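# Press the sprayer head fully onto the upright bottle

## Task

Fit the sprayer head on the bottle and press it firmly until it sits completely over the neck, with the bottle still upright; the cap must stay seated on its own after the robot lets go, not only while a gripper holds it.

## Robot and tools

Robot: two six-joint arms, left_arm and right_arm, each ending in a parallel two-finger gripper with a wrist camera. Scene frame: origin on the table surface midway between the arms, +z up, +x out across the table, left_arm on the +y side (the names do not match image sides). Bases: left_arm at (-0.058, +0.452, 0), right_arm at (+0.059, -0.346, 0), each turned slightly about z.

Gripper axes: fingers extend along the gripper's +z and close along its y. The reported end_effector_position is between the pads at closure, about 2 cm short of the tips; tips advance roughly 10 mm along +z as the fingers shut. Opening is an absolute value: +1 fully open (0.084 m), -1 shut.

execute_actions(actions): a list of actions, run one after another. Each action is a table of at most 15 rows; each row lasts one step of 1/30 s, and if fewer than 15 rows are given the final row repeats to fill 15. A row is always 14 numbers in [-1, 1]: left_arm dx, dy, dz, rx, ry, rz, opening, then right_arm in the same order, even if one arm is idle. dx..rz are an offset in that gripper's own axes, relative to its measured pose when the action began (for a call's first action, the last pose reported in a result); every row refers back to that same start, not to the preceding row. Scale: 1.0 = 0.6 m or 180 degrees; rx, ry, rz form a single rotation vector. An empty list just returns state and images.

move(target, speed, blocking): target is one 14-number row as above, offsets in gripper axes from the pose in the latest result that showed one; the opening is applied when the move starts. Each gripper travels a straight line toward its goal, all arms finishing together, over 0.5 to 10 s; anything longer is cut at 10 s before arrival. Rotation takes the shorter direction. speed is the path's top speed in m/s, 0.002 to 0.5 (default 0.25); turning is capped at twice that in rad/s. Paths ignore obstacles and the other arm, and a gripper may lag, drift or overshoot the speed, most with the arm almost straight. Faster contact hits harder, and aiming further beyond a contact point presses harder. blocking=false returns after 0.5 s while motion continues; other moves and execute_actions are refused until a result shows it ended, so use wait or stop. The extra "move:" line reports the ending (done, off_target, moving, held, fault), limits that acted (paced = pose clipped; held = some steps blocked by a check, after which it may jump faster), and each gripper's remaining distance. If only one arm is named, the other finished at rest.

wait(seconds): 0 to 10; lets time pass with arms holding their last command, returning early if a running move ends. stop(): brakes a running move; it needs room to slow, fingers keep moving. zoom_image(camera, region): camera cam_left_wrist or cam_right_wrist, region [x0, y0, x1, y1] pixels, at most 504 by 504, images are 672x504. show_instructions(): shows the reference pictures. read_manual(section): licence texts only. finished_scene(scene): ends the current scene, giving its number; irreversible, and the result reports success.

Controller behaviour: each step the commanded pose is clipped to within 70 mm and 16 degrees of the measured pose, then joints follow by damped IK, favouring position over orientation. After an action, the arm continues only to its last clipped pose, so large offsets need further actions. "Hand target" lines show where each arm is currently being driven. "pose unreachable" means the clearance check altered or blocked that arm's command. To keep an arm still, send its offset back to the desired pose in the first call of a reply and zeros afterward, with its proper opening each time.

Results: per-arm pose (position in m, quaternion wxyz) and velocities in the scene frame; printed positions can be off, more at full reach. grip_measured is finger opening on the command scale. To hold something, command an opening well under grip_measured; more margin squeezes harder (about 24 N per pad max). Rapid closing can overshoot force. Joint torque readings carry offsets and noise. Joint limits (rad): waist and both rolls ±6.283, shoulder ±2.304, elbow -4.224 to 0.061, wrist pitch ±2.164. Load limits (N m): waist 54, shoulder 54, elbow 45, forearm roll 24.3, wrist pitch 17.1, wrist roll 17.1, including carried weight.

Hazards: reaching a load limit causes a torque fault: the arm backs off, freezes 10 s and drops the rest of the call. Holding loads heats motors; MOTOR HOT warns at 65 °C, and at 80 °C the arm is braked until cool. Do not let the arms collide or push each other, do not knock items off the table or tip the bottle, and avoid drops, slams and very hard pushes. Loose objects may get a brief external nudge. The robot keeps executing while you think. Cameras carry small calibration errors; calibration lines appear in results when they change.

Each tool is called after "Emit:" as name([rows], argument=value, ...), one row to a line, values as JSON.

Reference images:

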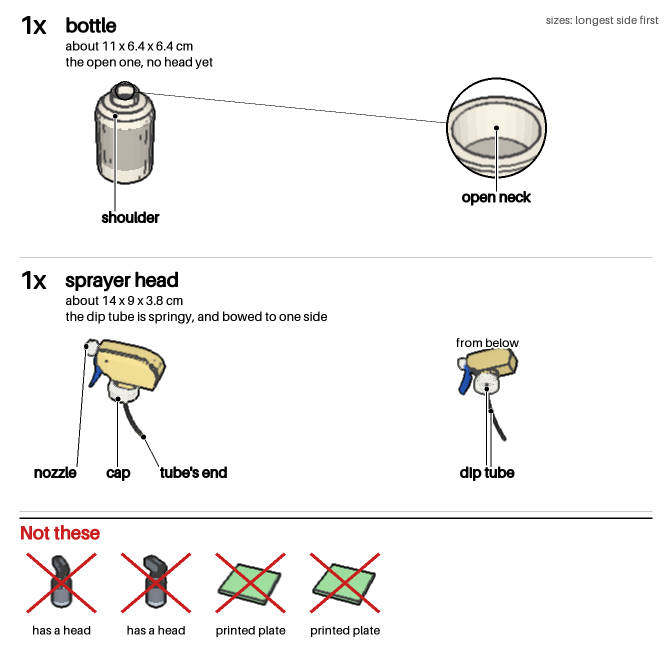

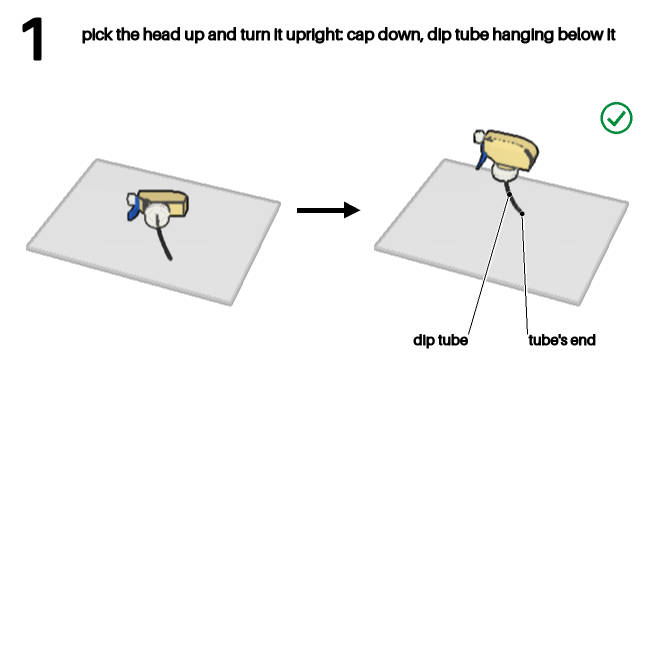

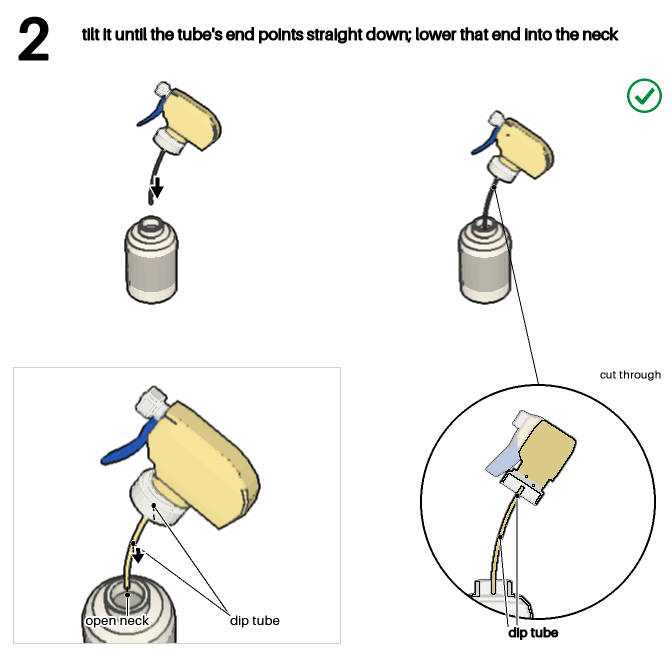

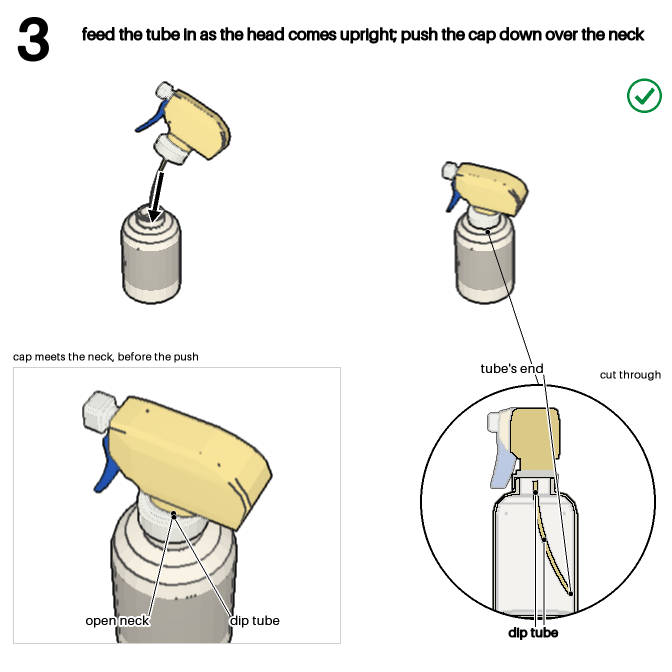

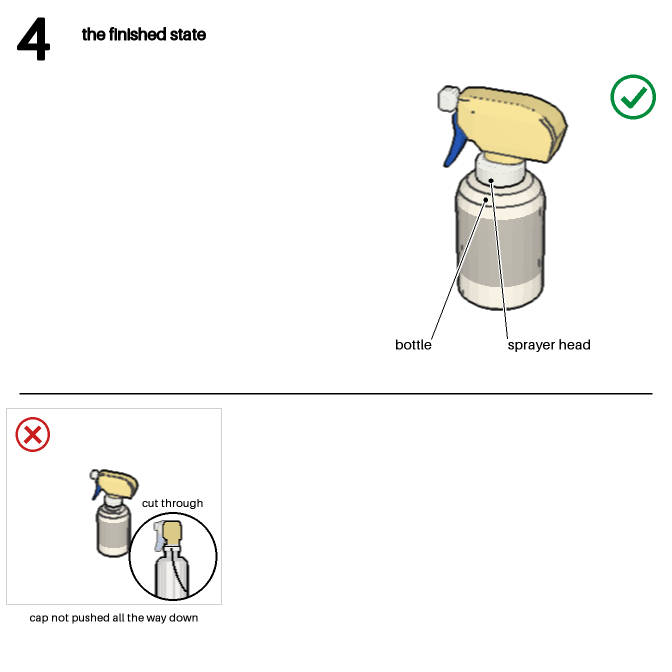

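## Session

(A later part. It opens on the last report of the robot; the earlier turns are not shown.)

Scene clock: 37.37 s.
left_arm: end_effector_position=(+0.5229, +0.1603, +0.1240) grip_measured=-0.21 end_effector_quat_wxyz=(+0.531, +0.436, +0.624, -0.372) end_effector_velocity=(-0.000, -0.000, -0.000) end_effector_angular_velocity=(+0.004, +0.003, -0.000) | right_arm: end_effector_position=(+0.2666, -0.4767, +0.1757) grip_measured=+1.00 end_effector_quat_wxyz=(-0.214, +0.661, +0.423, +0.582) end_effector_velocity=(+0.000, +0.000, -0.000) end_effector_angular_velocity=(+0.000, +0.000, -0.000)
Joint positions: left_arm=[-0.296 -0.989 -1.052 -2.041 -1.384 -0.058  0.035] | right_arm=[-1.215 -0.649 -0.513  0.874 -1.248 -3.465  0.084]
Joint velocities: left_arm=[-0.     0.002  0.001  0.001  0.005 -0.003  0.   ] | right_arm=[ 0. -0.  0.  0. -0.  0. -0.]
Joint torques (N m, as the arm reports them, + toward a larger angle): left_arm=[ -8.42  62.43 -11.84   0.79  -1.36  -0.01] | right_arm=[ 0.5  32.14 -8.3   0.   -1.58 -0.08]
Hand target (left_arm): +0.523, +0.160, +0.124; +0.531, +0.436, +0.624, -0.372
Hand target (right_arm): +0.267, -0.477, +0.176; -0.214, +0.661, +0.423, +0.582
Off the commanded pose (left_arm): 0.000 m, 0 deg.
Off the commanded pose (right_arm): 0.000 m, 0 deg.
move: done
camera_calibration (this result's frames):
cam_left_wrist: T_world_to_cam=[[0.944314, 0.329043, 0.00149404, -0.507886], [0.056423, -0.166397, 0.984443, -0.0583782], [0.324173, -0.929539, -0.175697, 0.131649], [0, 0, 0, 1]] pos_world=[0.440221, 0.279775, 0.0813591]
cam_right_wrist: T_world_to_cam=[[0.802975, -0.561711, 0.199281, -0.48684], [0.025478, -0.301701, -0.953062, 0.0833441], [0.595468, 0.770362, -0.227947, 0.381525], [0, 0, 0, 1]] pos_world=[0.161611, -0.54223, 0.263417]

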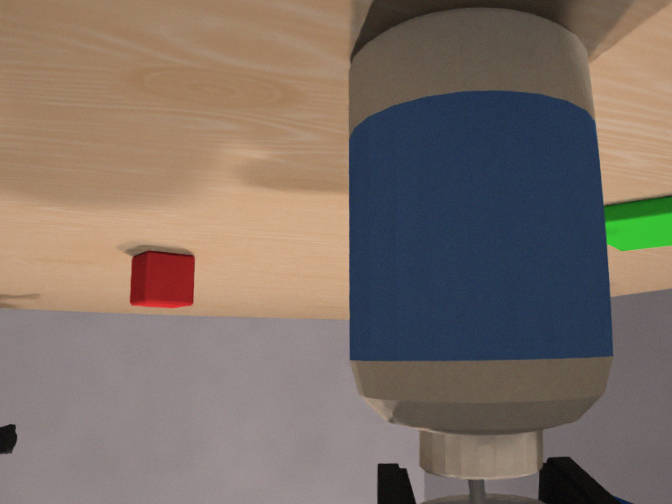

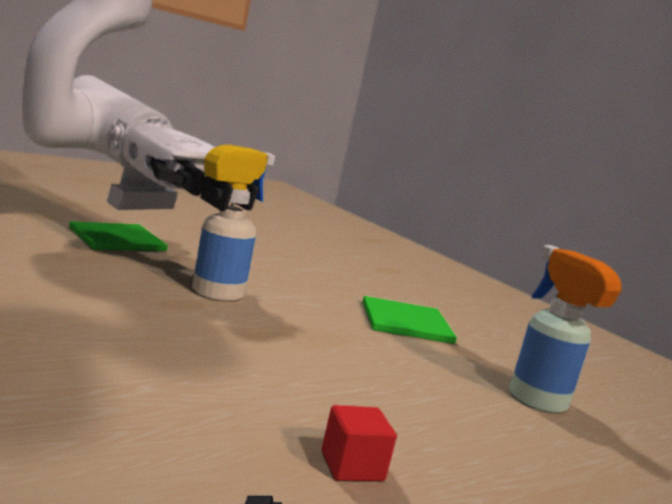

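Emit:
move(target=[0.019,0,0.0045,0,0,0,-0.7,0,0,0,0,0,0,1], speed=0.012)

Emit:
move(target=[0,-0.002,0,0,0,0,-0.12,0,0,0,0,0,0,1])

Emit:
move(target=[0.004,0,-0.04,0,0,0,-0.12,0,0,0,0,0,0,1], speed=0.03)

Emit:
zoom_image(camera="cam_right_wrist", region=[160,120,300,260])

Scene clock: 39.00 s.
left_arm: end_effector_position=(+0.5234, +0.1594, +0.1129) grip_measured=-0.21 end_effector_quat_wxyz=(+0.532, +0.436, +0.623, -0.373) end_effector_velocity=(-0.000, +0.000, -0.001) end_effector_angular_velocity=(-0.001, +0.000, +0.000) | right_arm: end_effector_position=(+0.2666, -0.4767, +0.1757) grip_measured=+1.00 end_effector_quat_wxyz=(-0.214, +0.661, +0.423, +0.582) end_effector_velocity=(-0.000, +0.000, +0.000) end_effector_angular_velocity=(-0.000, -0.001, +0.002)
Joint positions: left_arm=[-0.297 -1.017 -1.067 -2.045 -1.391 -0.046  0.035] | right_arm=[-1.215 -0.649 -0.513  0.874 -1.248 -3.465  0.084]
Joint velocities: left_arm=[-0.    -0.003 -0.001 -0.001 -0.002  0.001  0.   ] | right_arm=[ 0.001 -0.    -0.    -0.002 -0.    -0.001 -0.   ]
Joint torques (N m, as the arm reports them, + toward a larger angle): left_arm=[ -9.3   61.05 -10.49   1.77  -0.28   0.11] | right_arm=[ 0.35 31.57 -7.77  0.08 -1.56 -0.02]
Hand target (left_arm): +0.523, +0.159, +0.112; +0.531, +0.436, +0.624, -0.372
Hand target (right_arm): +0.267, -0.477, +0.176; -0.214, +0.661, +0.423, +0.582
Off the commanded pose (left_arm): 0.001 m, 0 deg.
Off the commanded pose (right_arm): 0.000 m, 0 deg.
move: done
camera_calibration (this result's frames):
cam_left_wrist: T_world_to_cam=[[0.94432, 0.329021, 0.00219123, -0.508116], [0.0552562, -0.165148, 0.98472, -0.0473302], [0.324355, -0.929769, -0.174133, 0.128475], [0, 0, 0, 1]] pos_world=[0.440768, 0.278816, 0.0700922]
cam_right_wrist: T_world_to_cam=[[0.802975, -0.561711, 0.19928, -0.48684], [0.0254777, -0.301701, -0.953062, 0.0833442], [0.595468, 0.770362, -0.227947, 0.381525], [0, 0, 0, 1]] pos_world=[0.161611, -0.54223, 0.263417]

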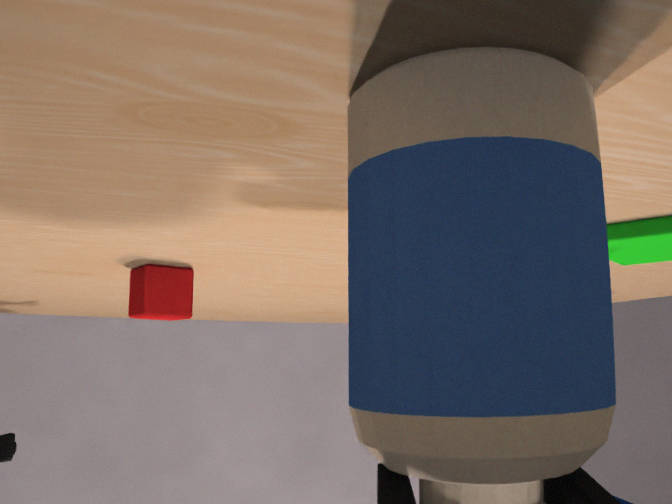

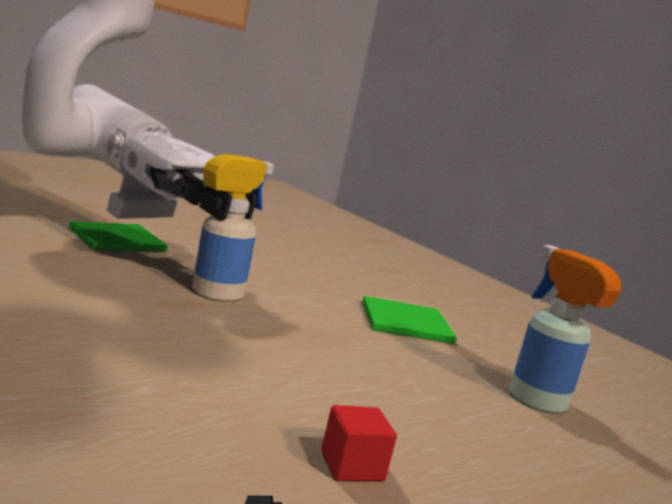

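Scene clock: 39.70 s.
left_arm: end_effector_position=(+0.5223, +0.1590, +0.1129) grip_measured=-0.13 end_effector_quat_wxyz=(+0.532, +0.436, +0.623, -0.373) end_effector_velocity=(+0.000, +0.000, +0.000) end_effector_angular_velocity=(-0.000, -0.000, +0.000) | right_arm: end_effector_position=(+0.2666, -0.4767, +0.1757) grip_measured=+1.00 end_effector_quat_wxyz=(-0.214, +0.661, +0.423, +0.582) end_effector_velocity=(-0.000, -0.000, -0.000) end_effector_angular_velocity=(-0.000, +0.000, -0.001)
Joint positions: left_arm=[-0.298 -1.016 -1.064 -2.046 -1.392 -0.044  0.038] | right_arm=[-1.215 -0.649 -0.513  0.874 -1.248 -3.465  0.084]
Joint velocities: left_arm=[-0.  0. -0. -0. -0.  0. -0.] | right_arm=[-0.001 -0.    -0.     0.     0.    -0.     0.   ]
Joint torques (N m, as the arm reports them, + toward a larger angle): left_arm=[-10.5   61.93 -11.16   0.62  -1.     0.13] | right_arm=[-0.03 34.01 -8.26 -0.31 -1.64 -0.08]
Hand target (left_arm): +0.522, +0.159, +0.113; +0.532, +0.436, +0.623, -0.373
Hand target (right_arm): +0.267, -0.477, +0.176; -0.214, +0.661, +0.423, +0.582
Off the commanded pose (left_arm): 0.000 m, 0 deg.
Off the commanded pose (right_arm): 0.000 m, 0 deg.
move: done
camera_calibration (this result's frames):
cam_left_wrist: T_world_to_cam=[[0.944316, 0.329034, 0.00210973, -0.506896], [0.0553933, -0.16529, 0.984688, -0.047316], [0.324345, -0.92974, -0.174313, 0.128486], [0, 0, 0, 1]] pos_world=[0.439617, 0.278424, 0.0700577]
cam_right_wrist: T_world_to_cam=[[0.802975, -0.561711, 0.19928, -0.48684], [0.0254778, -0.301701, -0.953062, 0.0833441], [0.595468, 0.770362, -0.227947, 0.381525], [0, 0, 0, 1]] pos_world=[0.161611, -0.54223, 0.263417]

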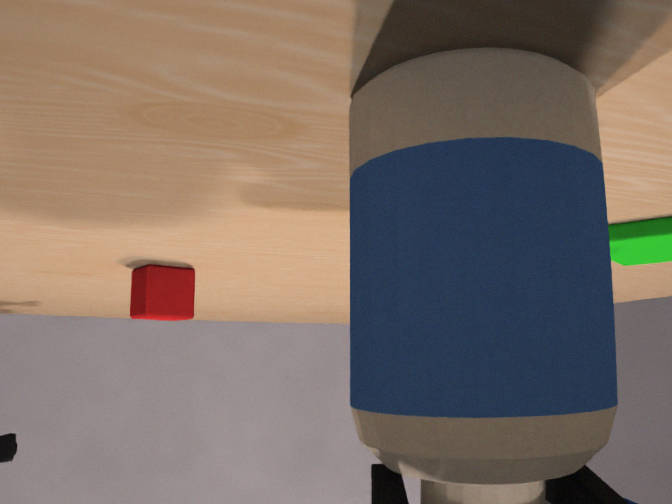

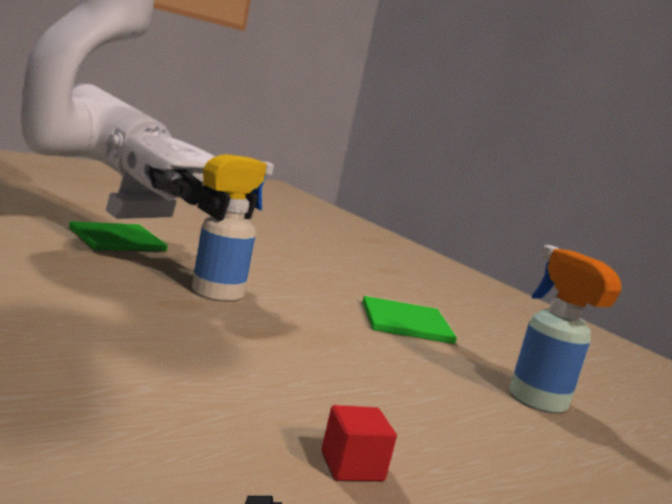

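Scene clock: 40.80 s.
left_arm: end_effector_position=(+0.5140, +0.1816, +0.1142) grip_measured=-0.13 end_effector_quat_wxyz=(+0.532, +0.436, +0.623, -0.373) end_effector_velocity=(-0.000, +0.001, -0.000) end_effector_angular_velocity=(+0.000, -0.000, -0.001) | right_arm: end_effector_position=(+0.2666, -0.4767, +0.1757) grip_measured=+1.00 end_effector_quat_wxyz=(-0.214, +0.661, +0.423, +0.582) end_effector_velocity=(-0.000, +0.000, -0.000) end_effector_angular_velocity=(+0.000, +0.000, +0.001)
Joint positions: left_arm=[-0.255 -1.002 -1.031 -2.006 -1.401 -0.028  0.038] | right_arm=[-1.215 -0.649 -0.513  0.874 -1.248 -3.465  0.084]
Joint velocities: left_arm=[0.001 0.    0.001 0.003 0.    0.001 0.   ] | right_arm=[ 0.001 -0.     0.    -0.001  0.     0.001 -0.   ]
Joint torques (N m, as the arm reports them, + toward a larger angle): left_arm=[ -9.11  63.71 -11.76   0.43  -1.49   0.13] | right_arm=[ 0.1  31.74 -8.31 -0.55 -1.61 -0.04]
Hand target (left_arm): +0.514, +0.182, +0.114; +0.532, +0.436, +0.623, -0.373
Hand target (right_arm): +0.267, -0.477, +0.176; -0.214, +0.661, +0.423, +0.582
Off the commanded pose (left_arm): 0.000 m, 0 deg.
Off the commanded pose (right_arm): 0.000 m, 0 deg.
move: done
camera_calibration (this result's frames):
cam_left_wrist: T_world_to_cam=[[0.944332, 0.328988, 0.00215401, -0.506531], [0.0553711, -0.165385, 0.984673, -0.0444281], [0.324302, -0.929739, -0.174395, 0.152404], [0, 0, 0, 1]] pos_world=[0.431369, 0.300991, 0.0714167]
cam_right_wrist: T_world_to_cam=[[0.802975, -0.561711, 0.19928, -0.48684], [0.0254778, -0.301701, -0.953062, 0.083344], [0.595468, 0.770362, -0.227947, 0.381525], [0, 0, 0, 1]] pos_world=[0.161611, -0.54223, 0.263417]

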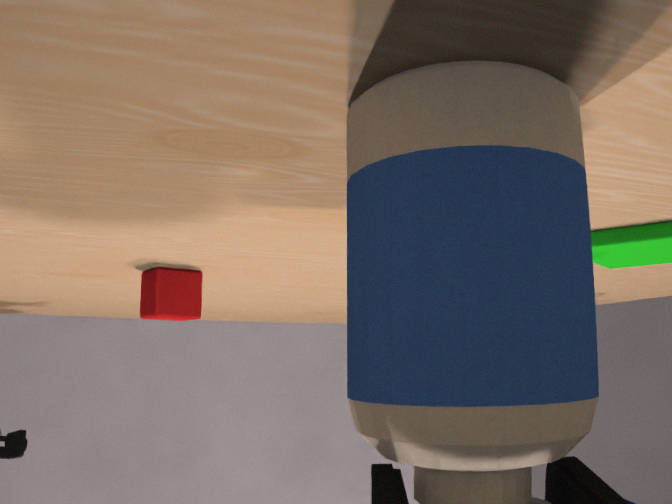

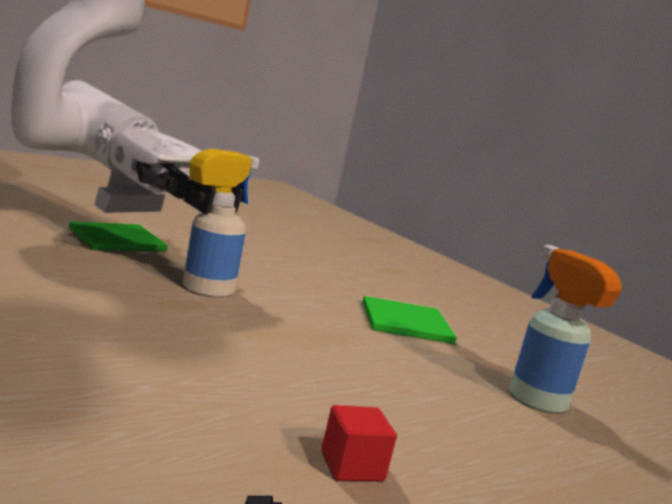

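Region (160, 120, 300, 260) of cam_right_wrist's 672x504 image, scaled by 3.600, with more detail than that image has.

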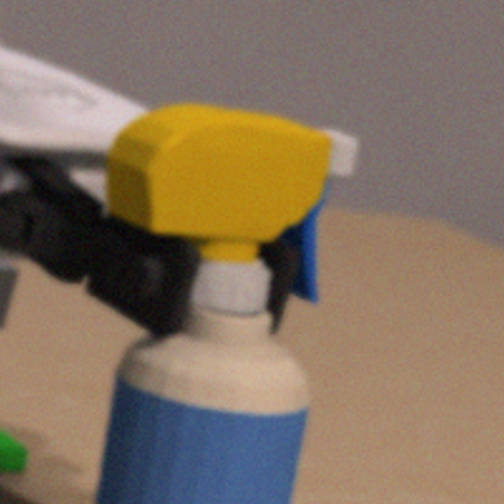

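Emit:
move(target=[0.0,0,0.007,0,0,0,-0.05,0,0,0,0,0,0,1], speed=0.02)

Emit:
move(target=[0.006,0,0,0,-0.08,0,-0.05,0,0,0,0,0,0,1], speed=0.06)

Emit:
zoom_image(camera="cam_right_wrist", region=[160,120,300,260])

Scene clock: 41.93 s.
left_arm: end_effector_position=(+0.5154, +0.1777, +0.1136) grip_measured=-0.06 end_effector_quat_wxyz=(+0.532, +0.436, +0.623, -0.373) end_effector_velocity=(+0.000, -0.000, +0.000) end_effector_angular_velocity=(-0.001, +0.000, +0.000) | right_arm: end_effector_position=(+0.2666, -0.4767, +0.1757) grip_measured=+1.00 end_effector_quat_wxyz=(-0.214, +0.661, +0.423, +0.582) end_effector_velocity=(-0.000, +0.000, -0.000) end_effector_angular_velocity=(+0.000, +0.000, +0.001)
Joint positions: left_arm=[-0.263 -1.006 -1.037 -2.013 -1.4   -0.03   0.041] | right_arm=[-1.215 -0.649 -0.513  0.874 -1.248 -3.465  0.084]
Joint velocities: left_arm=[-0.001 -0.001 -0.001 -0.001 -0.001 -0.001  0.   ] | right_arm=[-0.001 -0.     0.    -0.001  0.     0.     0.   ]
Joint torques (N m, as the arm reports them, + toward a larger angle): left_arm=[ -9.89  64.92 -11.61   0.37  -1.49   0.23] | right_arm=[ 1.29 32.52 -8.28 -0.33 -1.7  -0.03]
Hand target (left_arm): +0.515, +0.178, +0.114; +0.532, +0.436, +0.623, -0.373
Hand target (right_arm): +0.267, -0.477, +0.176; -0.214, +0.661, +0.423, +0.582
Off the commanded pose (left_arm): 0.000 m, 0 deg.
Off the commanded pose (right_arm): 0.000 m, 0 deg.
move: done
camera_calibration (this result's frames):
cam_left_wrist: T_world_to_cam=[[0.944333, 0.328985, 0.0021457, -0.506586], [0.0553753, -0.165374, 0.984675, -0.0445116], [0.324299, -0.929742, -0.174386, 0.148249], [0, 0, 0, 1]] pos_world=[0.432773, 0.297131, 0.0707689]
cam_right_wrist: T_world_to_cam=[[0.802975, -0.561711, 0.199281, -0.48684], [0.0254779, -0.301701, -0.953062, 0.083344], [0.595468, 0.770362, -0.227947, 0.381525], [0, 0, 0, 1]] pos_world=[0.161611, -0.54223, 0.263417]

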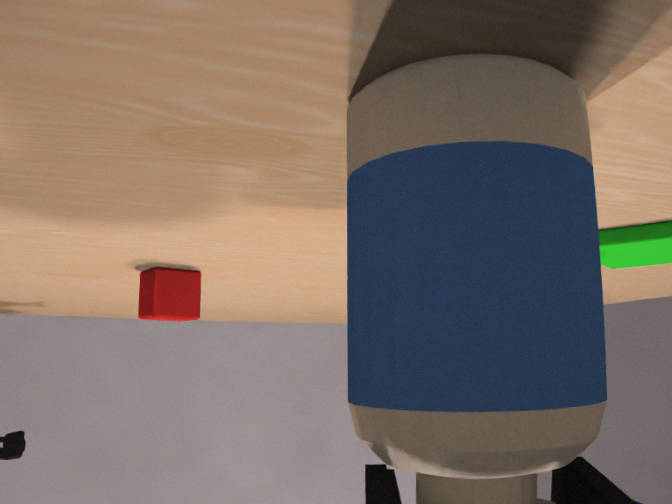

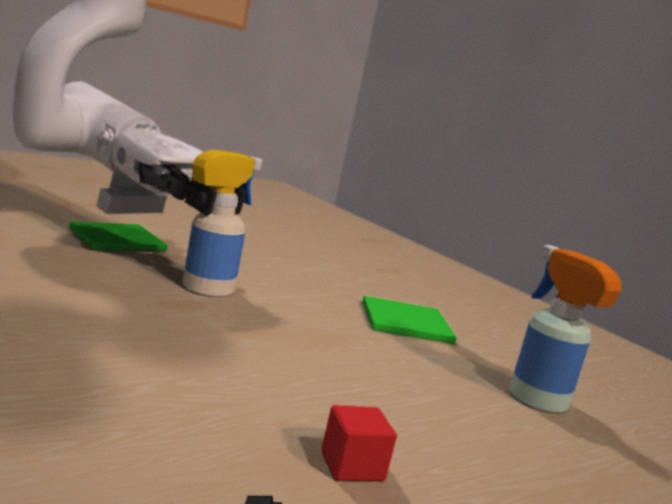

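Scene clock: 44.30 s.
left_arm: end_effector_position=(+0.5151, +0.1782, +0.1100) grip_measured=-0.06 end_effector_quat_wxyz=(+0.606, +0.385, +0.552, -0.424) end_effector_velocity=(+0.001, +0.000, +0.001) end_effector_angular_velocity=(-0.006, -0.005, +0.000) | right_arm: end_effector_position=(+0.2666, -0.4767, +0.1757) grip_measured=+1.00 end_effector_quat_wxyz=(-0.214, +0.661, +0.423, +0.582) end_effector_velocity=(+0.000, -0.000, -0.000) end_effector_angular_velocity=(-0.000, -0.000, -0.001)
Joint positions: left_arm=[-0.258 -1.163 -1.124 -2.01  -1.681  0.035  0.041] | right_arm=[-1.215 -0.649 -0.513  0.874 -1.248 -3.465  0.084]
Joint velocities: left_arm=[-0.    -0.002 -0.003 -0.    -0.007  0.002 -0.   ] | right_arm=[-0.     0.    -0.     0.001  0.    -0.    -0.   ]
Joint torques (N m, as the arm reports them, + toward a larger angle): left_arm=[ -8.44  64.32 -10.49   0.48  -1.5    0.21] | right_arm=[ 0.28 32.45 -8.36  0.18 -1.62 -0.02]
Hand target (left_arm): +0.515, +0.178, +0.110; +0.606, +0.385, +0.552, -0.424
Hand target (right_arm): +0.267, -0.477, +0.176; -0.214, +0.661, +0.423, +0.582
Off the commanded pose (left_arm): 0.000 m, 0 deg.
Off the commanded pose (right_arm): 0.000 m, 0 deg.
move: done
camera_calibration (this result's frames):
cam_left_wrist: T_world_to_cam=[[0.943692, 0.330777, 0.00569041, -0.506809], [-0.0303598, 0.0694617, 0.997123, -0.0399467], [0.32943, -0.941149, 0.0755927, 0.120084], [0, 0, 0, 1]] pos_world=[0.437499, 0.283433, 0.0336382]
cam_right_wrist: T_world_to_cam=[[0.802975, -0.561711, 0.19928, -0.48684], [0.0254778, -0.301701, -0.953062, 0.0833441], [0.595468, 0.770362, -0.227947, 0.381525], [0, 0, 0, 1]] pos_world=[0.161611, -0.54223, 0.263417]

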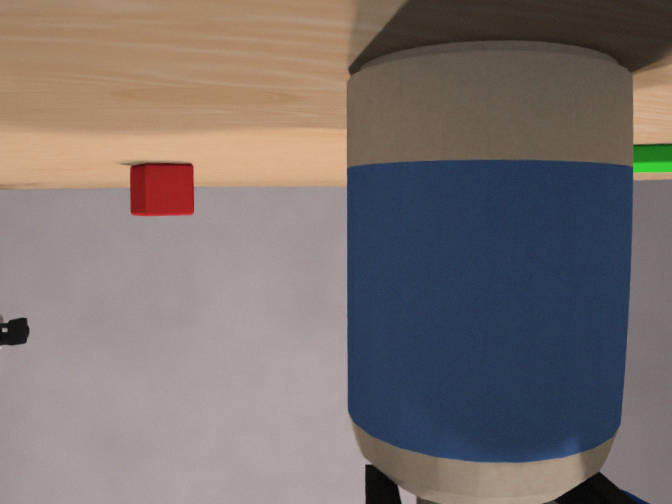

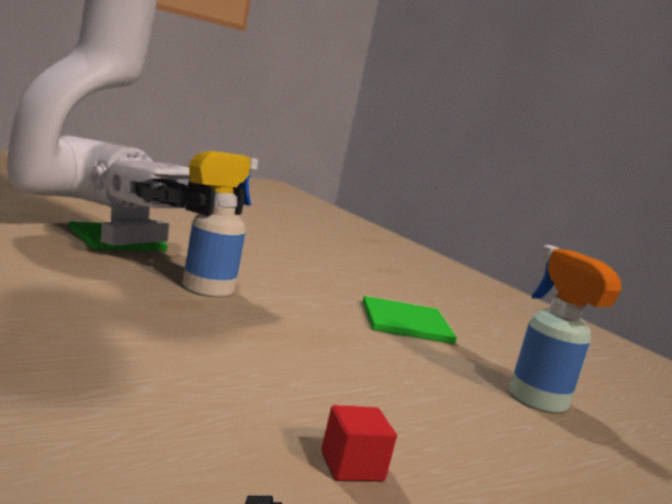

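Region (160, 120, 300, 260) of cam_right_wrist's 672x504 image, scaled by 3.600, with more detail than that image has.

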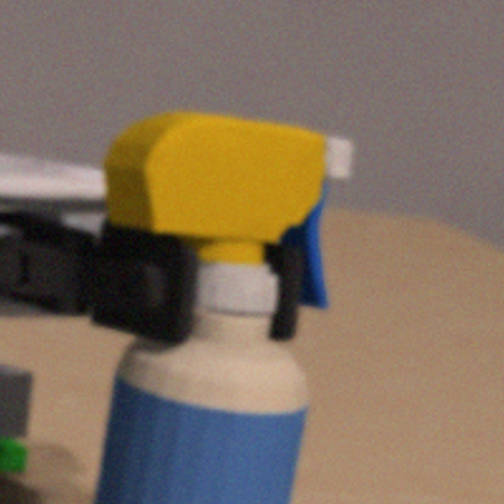

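Emit:
move(target=[0,0,0,0,0,0,-0.05,0.38,-0.073,0.62,0,-0.428,0,0.5])

Scene clock: 48.93 s.
left_arm: end_effector_position=(+0.5151, +0.1782, +0.1100) grip_measured=-0.06 end_effector_quat_wxyz=(+0.606, +0.385, +0.552, -0.424) end_effector_velocity=(+0.000, -0.000, +0.000) end_effector_angular_velocity=(+0.001, -0.001, -0.000) | right_arm: end_effector_position=(+0.4403, -0.0911, +0.3003) grip_measured=+0.49 end_effector_quat_wxyz=(+0.093, +0.880, +0.463, +0.048) end_effector_velocity=(-0.000, +0.001, -0.000) end_effector_angular_velocity=(-0.006, -0.002, +0.000)
Joint positions: left_arm=[-0.258 -1.163 -1.124 -2.01  -1.681  0.035  0.041] | right_arm=[ 0.856 -0.113 -0.856 -0.313 -0.713 -0.038  0.065]
Joint velocities: left_arm=[ 0.     0.001  0.     0.     0.001  0.001 -0.   ] | right_arm=[ 0.005 -0.003 -0.002 -0.008 -0.004  0.01   0.   ]
Joint torques (N m, as the arm reports them, + toward a larger angle): left_arm=[-10.79  65.9  -10.66   1.03  -1.31  -0.02] | right_arm=[  0.02  28.63 -23.85   0.3    0.05  -0.01]
Hand target (left_arm): +0.515, +0.178, +0.110; +0.606, +0.385, +0.552, -0.424
Hand target (right_arm): +0.440, -0.091, +0.300; +0.094, +0.880, +0.464, +0.048
Off the commanded pose (left_arm): 0.000 m, 0 deg.
Off the commanded pose (right_arm): 0.004 m, 1 deg.
move: off_target (right_arm); limits=paced
camera_calibration (this result's frames):
cam_left_wrist: T_world_to_cam=[[0.943692, 0.330777, 0.00569036, -0.506809], [-0.0303598, 0.0694617, 0.997123, -0.0399468], [0.32943, -0.941149, 0.0755927, 0.120084], [0, 0, 0, 1]] pos_world=[0.437499, 0.283433, 0.0336382]
cam_right_wrist: T_world_to_cam=[[0.79731, -0.562498, 0.218847, -0.437985], [-0.576046, -0.817414, -0.00231481, 0.246402], [0.180191, -0.12422, -0.975756, 0.335376], [0, 0, 0, 1]] pos_world=[0.430717, -0.00329277, 0.423668]

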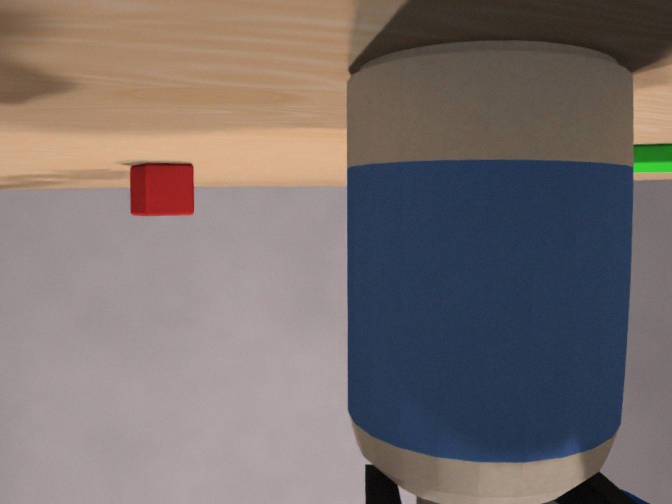

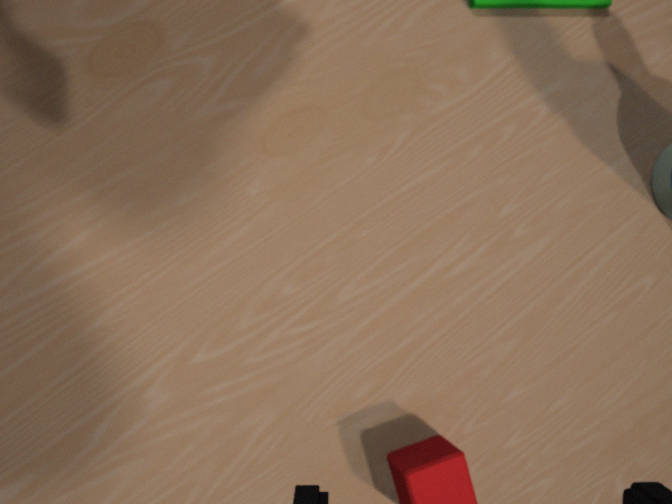

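Emit:
move(target=[0,0,0,0,0,0,-0.05,0.35,-0.143,0.003,0.066,-0.013,0.122,0.5], speed=0.2)

Scene clock: 51.07 s.
left_arm: end_effector_position=(+0.5151, +0.1782, +0.1100) grip_measured=-0.06 end_effector_quat_wxyz=(+0.606, +0.385, +0.552, -0.424) end_effector_velocity=(-0.001, +0.000, -0.001) end_effector_angular_velocity=(+0.001, +0.001, -0.000) | right_arm: end_effector_position=(+0.4891, +0.1293, +0.2797) grip_measured=+0.49 end_effector_quat_wxyz=(+0.001, +0.958, +0.288, -0.001) end_effector_velocity=(-0.001, +0.002, -0.001) end_effector_angular_velocity=(-0.000, +0.002, -0.000)
Joint positions: left_arm=[-0.258 -1.163 -1.124 -2.01  -1.681  0.035  0.041] | right_arm=[ 0.994 -0.599 -1.465 -0.    -0.869  0.251  0.065]
Joint velocities: left_arm=[ 0.    -0.001  0.001  0.     0.     0.001 -0.   ] | right_arm=[ 0.003 -0.004 -0.004  0.002 -0.002  0.002 -0.   ]
Joint torques (N m, as the arm reports them, + toward a larger angle): left_arm=[ -9.03  65.84 -11.33   0.94  -1.63   0.22] | right_arm=[ -0.79  44.94 -25.13   0.77   0.12  -0.09]
Hand target (left_arm): +0.515, +0.178, +0.110; +0.606, +0.385, +0.552, -0.424
Hand target (right_arm): +0.489, +0.130, +0.280; +0.001, +0.958, +0.288, -0.001
Off the commanded pose (left_arm): 0.000 m, 0 deg.
Off the commanded pose (right_arm): 0.001 m, 0 deg.
move: done
camera_calibration (this result's frames):
cam_left_wrist: T_world_to_cam=[[0.943692, 0.330777, 0.00569037, -0.506809], [-0.0303598, 0.0694617, 0.997123, -0.0399468], [0.32943, -0.941149, 0.0755928, 0.120084], [0, 0, 0, 1]] pos_world=[0.437499, 0.283433, 0.0336383]
cam_right_wrist: T_world_to_cam=[[0.540924, -0.840996, 0.0112931, -0.12896], [-0.841057, -0.540945, 0.00129117, 0.547535], [0.00502307, -0.0101965, -0.999935, 0.411554], [0, 0, 0, 1]] pos_world=[0.528198, 0.191928, 0.412277]

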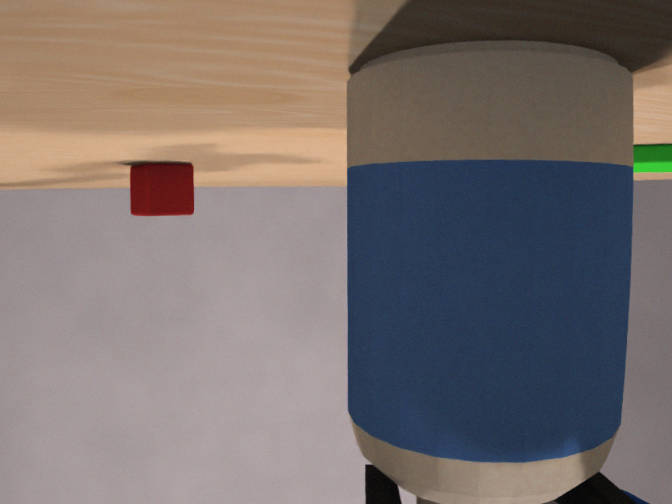

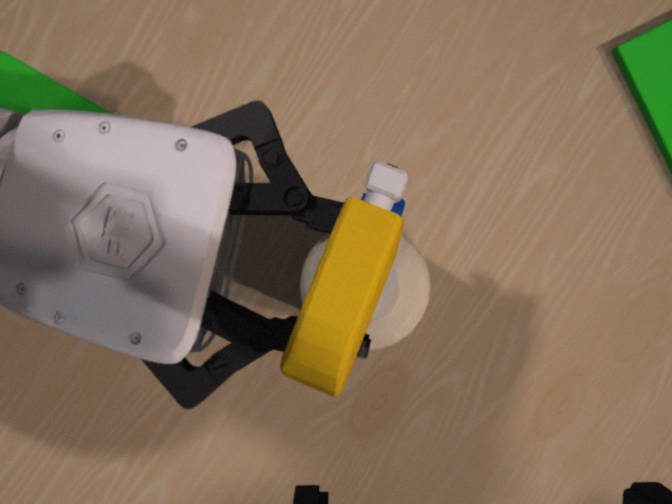

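Emit:
move(target=[0,0,0,0,0,0,-0.05,0.088,-0.036,0.1,0,0,0.111,0.2], speed=0.1)

Emit:
move(target=[0,0,0,0,0,0,-0.05,0,0,0.1,0,0,0,0.2], speed=0.05)

Scene clock: 53.57 s.
left_arm: end_effector_position=(+0.5151, +0.1782, +0.1100) grip_measured=-0.06 end_effector_quat_wxyz=(+0.606, +0.385, +0.552, -0.424) end_effector_velocity=(-0.000, -0.000, -0.000) end_effector_angular_velocity=(+0.001, -0.001, -0.000) | right_arm: end_effector_position=(+0.5209, +0.1763, +0.2196) grip_measured=+0.19 end_effector_quat_wxyz=(+0.001, +0.993, +0.118, -0.001) end_effector_velocity=(+0.001, +0.001, -0.000) end_effector_angular_velocity=(+0.000, -0.001, -0.005)
Joint positions: left_arm=[-0.258 -1.163 -1.124 -2.01  -1.681  0.035  0.041] | right_arm=[ 1.005 -0.801 -1.644  0.    -0.846  0.61   0.052]
Joint velocities: left_arm=[-0.    -0.001 -0.     0.     0.     0.001 -0.   ] | right_arm=[ 0.001 -0.003 -0.004 -0.001 -0.001  0.006 -0.   ]
Joint torques (N m, as the arm reports them, + toward a larger angle): left_arm=[-11.19  64.19 -10.73   1.16  -1.57   0.05] | right_arm=[  0.33  49.79 -24.97   0.4    0.17   0.04]
Hand target (left_arm): +0.515, +0.178, +0.110; +0.606, +0.385, +0.552, -0.424
Hand target (right_arm): +0.521, +0.176, +0.219; +0.001, +0.993, +0.118, -0.001
Off the commanded pose (left_arm): 0.000 m, 0 deg.
Off the commanded pose (right_arm): 0.000 m, 0 deg.
move: done
camera_calibration (this result's frames):
cam_left_wrist: T_world_to_cam=[[0.943692, 0.330777, 0.00569044, -0.506809], [-0.0303599, 0.0694618, 0.997123, -0.0399468], [0.32943, -0.941149, 0.0755929, 0.120084], [0, 0, 0, 1]] pos_world=[0.437499, 0.283433, 0.0336383]
cam_right_wrist: T_world_to_cam=[[0.221375, -0.975113, 0.012152, 0.0839476], [-0.975187, -0.221383, 0.000689993, 0.613383], [0.00201743, -0.0120032, -0.999926, 0.353633], [0, 0, 0, 1]] pos_world=[0.578865, 0.221896, 0.352163]

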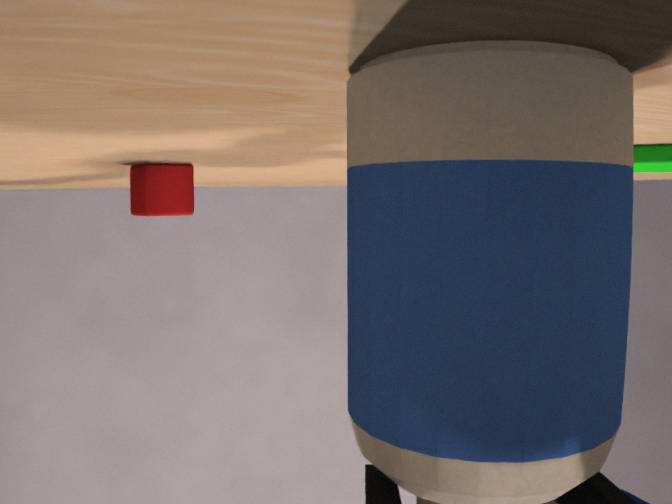

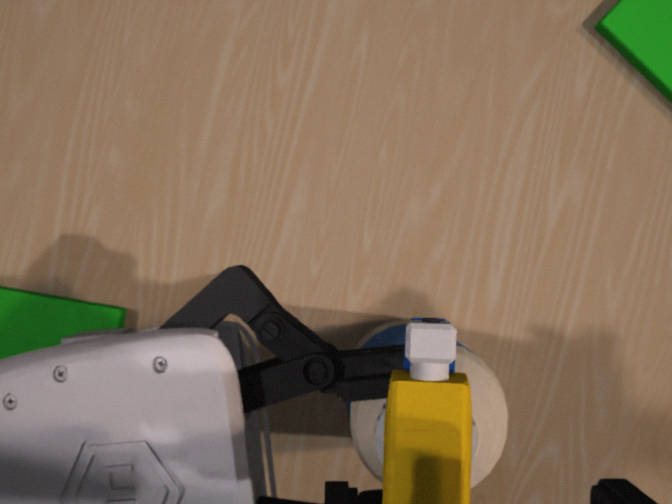

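Scene clock: 55.10 s.
left_arm: end_effector_position=(+0.5151, +0.1782, +0.1100) grip_measured=-0.06 end_effector_quat_wxyz=(+0.606, +0.385, +0.552, -0.424) end_effector_velocity=(-0.000, +0.000, -0.001) end_effector_angular_velocity=(+0.000, +0.001, +0.001) | right_arm: end_effector_position=(+0.5209, +0.1761, +0.1597) grip_measured=+0.19 end_effector_quat_wxyz=(+0.001, +0.993, +0.118, -0.001) end_effector_velocity=(-0.001, +0.001, -0.001) end_effector_angular_velocity=(-0.000, -0.001, +0.003)
Joint positions: left_arm=[-0.258 -1.163 -1.124 -2.01  -1.681  0.035  0.041] | right_arm=[ 1.005 -0.871 -1.617 -0.    -0.749  0.61   0.052]
Joint velocities: left_arm=[ 0.    -0.     0.001 -0.001  0.     0.     0.   ] | right_arm=[ 0.002 -0.001  0.    -0.001  0.001  0.    -0.   ]
Joint torques (N m, as the arm reports them, + toward a larger angle): left_arm=[-11.    66.69  -9.33   0.84  -1.36  -0.26] | right_arm=[ -0.26  49.98 -24.71   0.87   0.04   0.07]
Hand target (left_arm): +0.515, +0.178, +0.110; +0.606, +0.385, +0.552, -0.424
Hand target (right_arm): +0.521, +0.176, +0.160; +0.001, +0.993, +0.118, -0.001
Off the commanded pose (left_arm): 0.000 m, 0 deg.
Off the commanded pose (right_arm): 0.000 m, 0 deg.
move: done
camera_calibration (this result's frames):
cam_left_wrist: T_world_to_cam=[[0.943692, 0.330777, 0.0056904, -0.506809], [-0.0303599, 0.0694619, 0.997123, -0.0399469], [0.32943, -0.941149, 0.075593, 0.120084], [0, 0, 0, 1]] pos_world=[0.437499, 0.283433, 0.0336383]
cam_right_wrist: T_world_to_cam=[[0.221236, -0.975145, 0.0121126, 0.084561], [-0.975218, -0.221247, 0.000408723, 0.613385], [0.00228131, -0.0119028, -0.999927, 0.29367], [0, 0, 0, 1]] pos_world=[0.578806, 0.221665, 0.292373]

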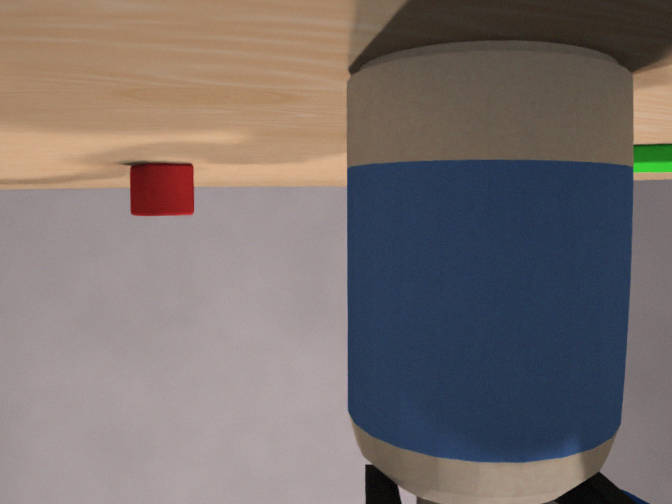

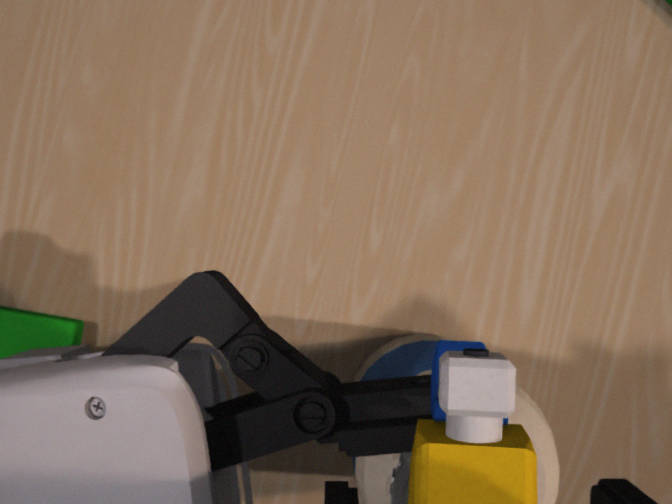

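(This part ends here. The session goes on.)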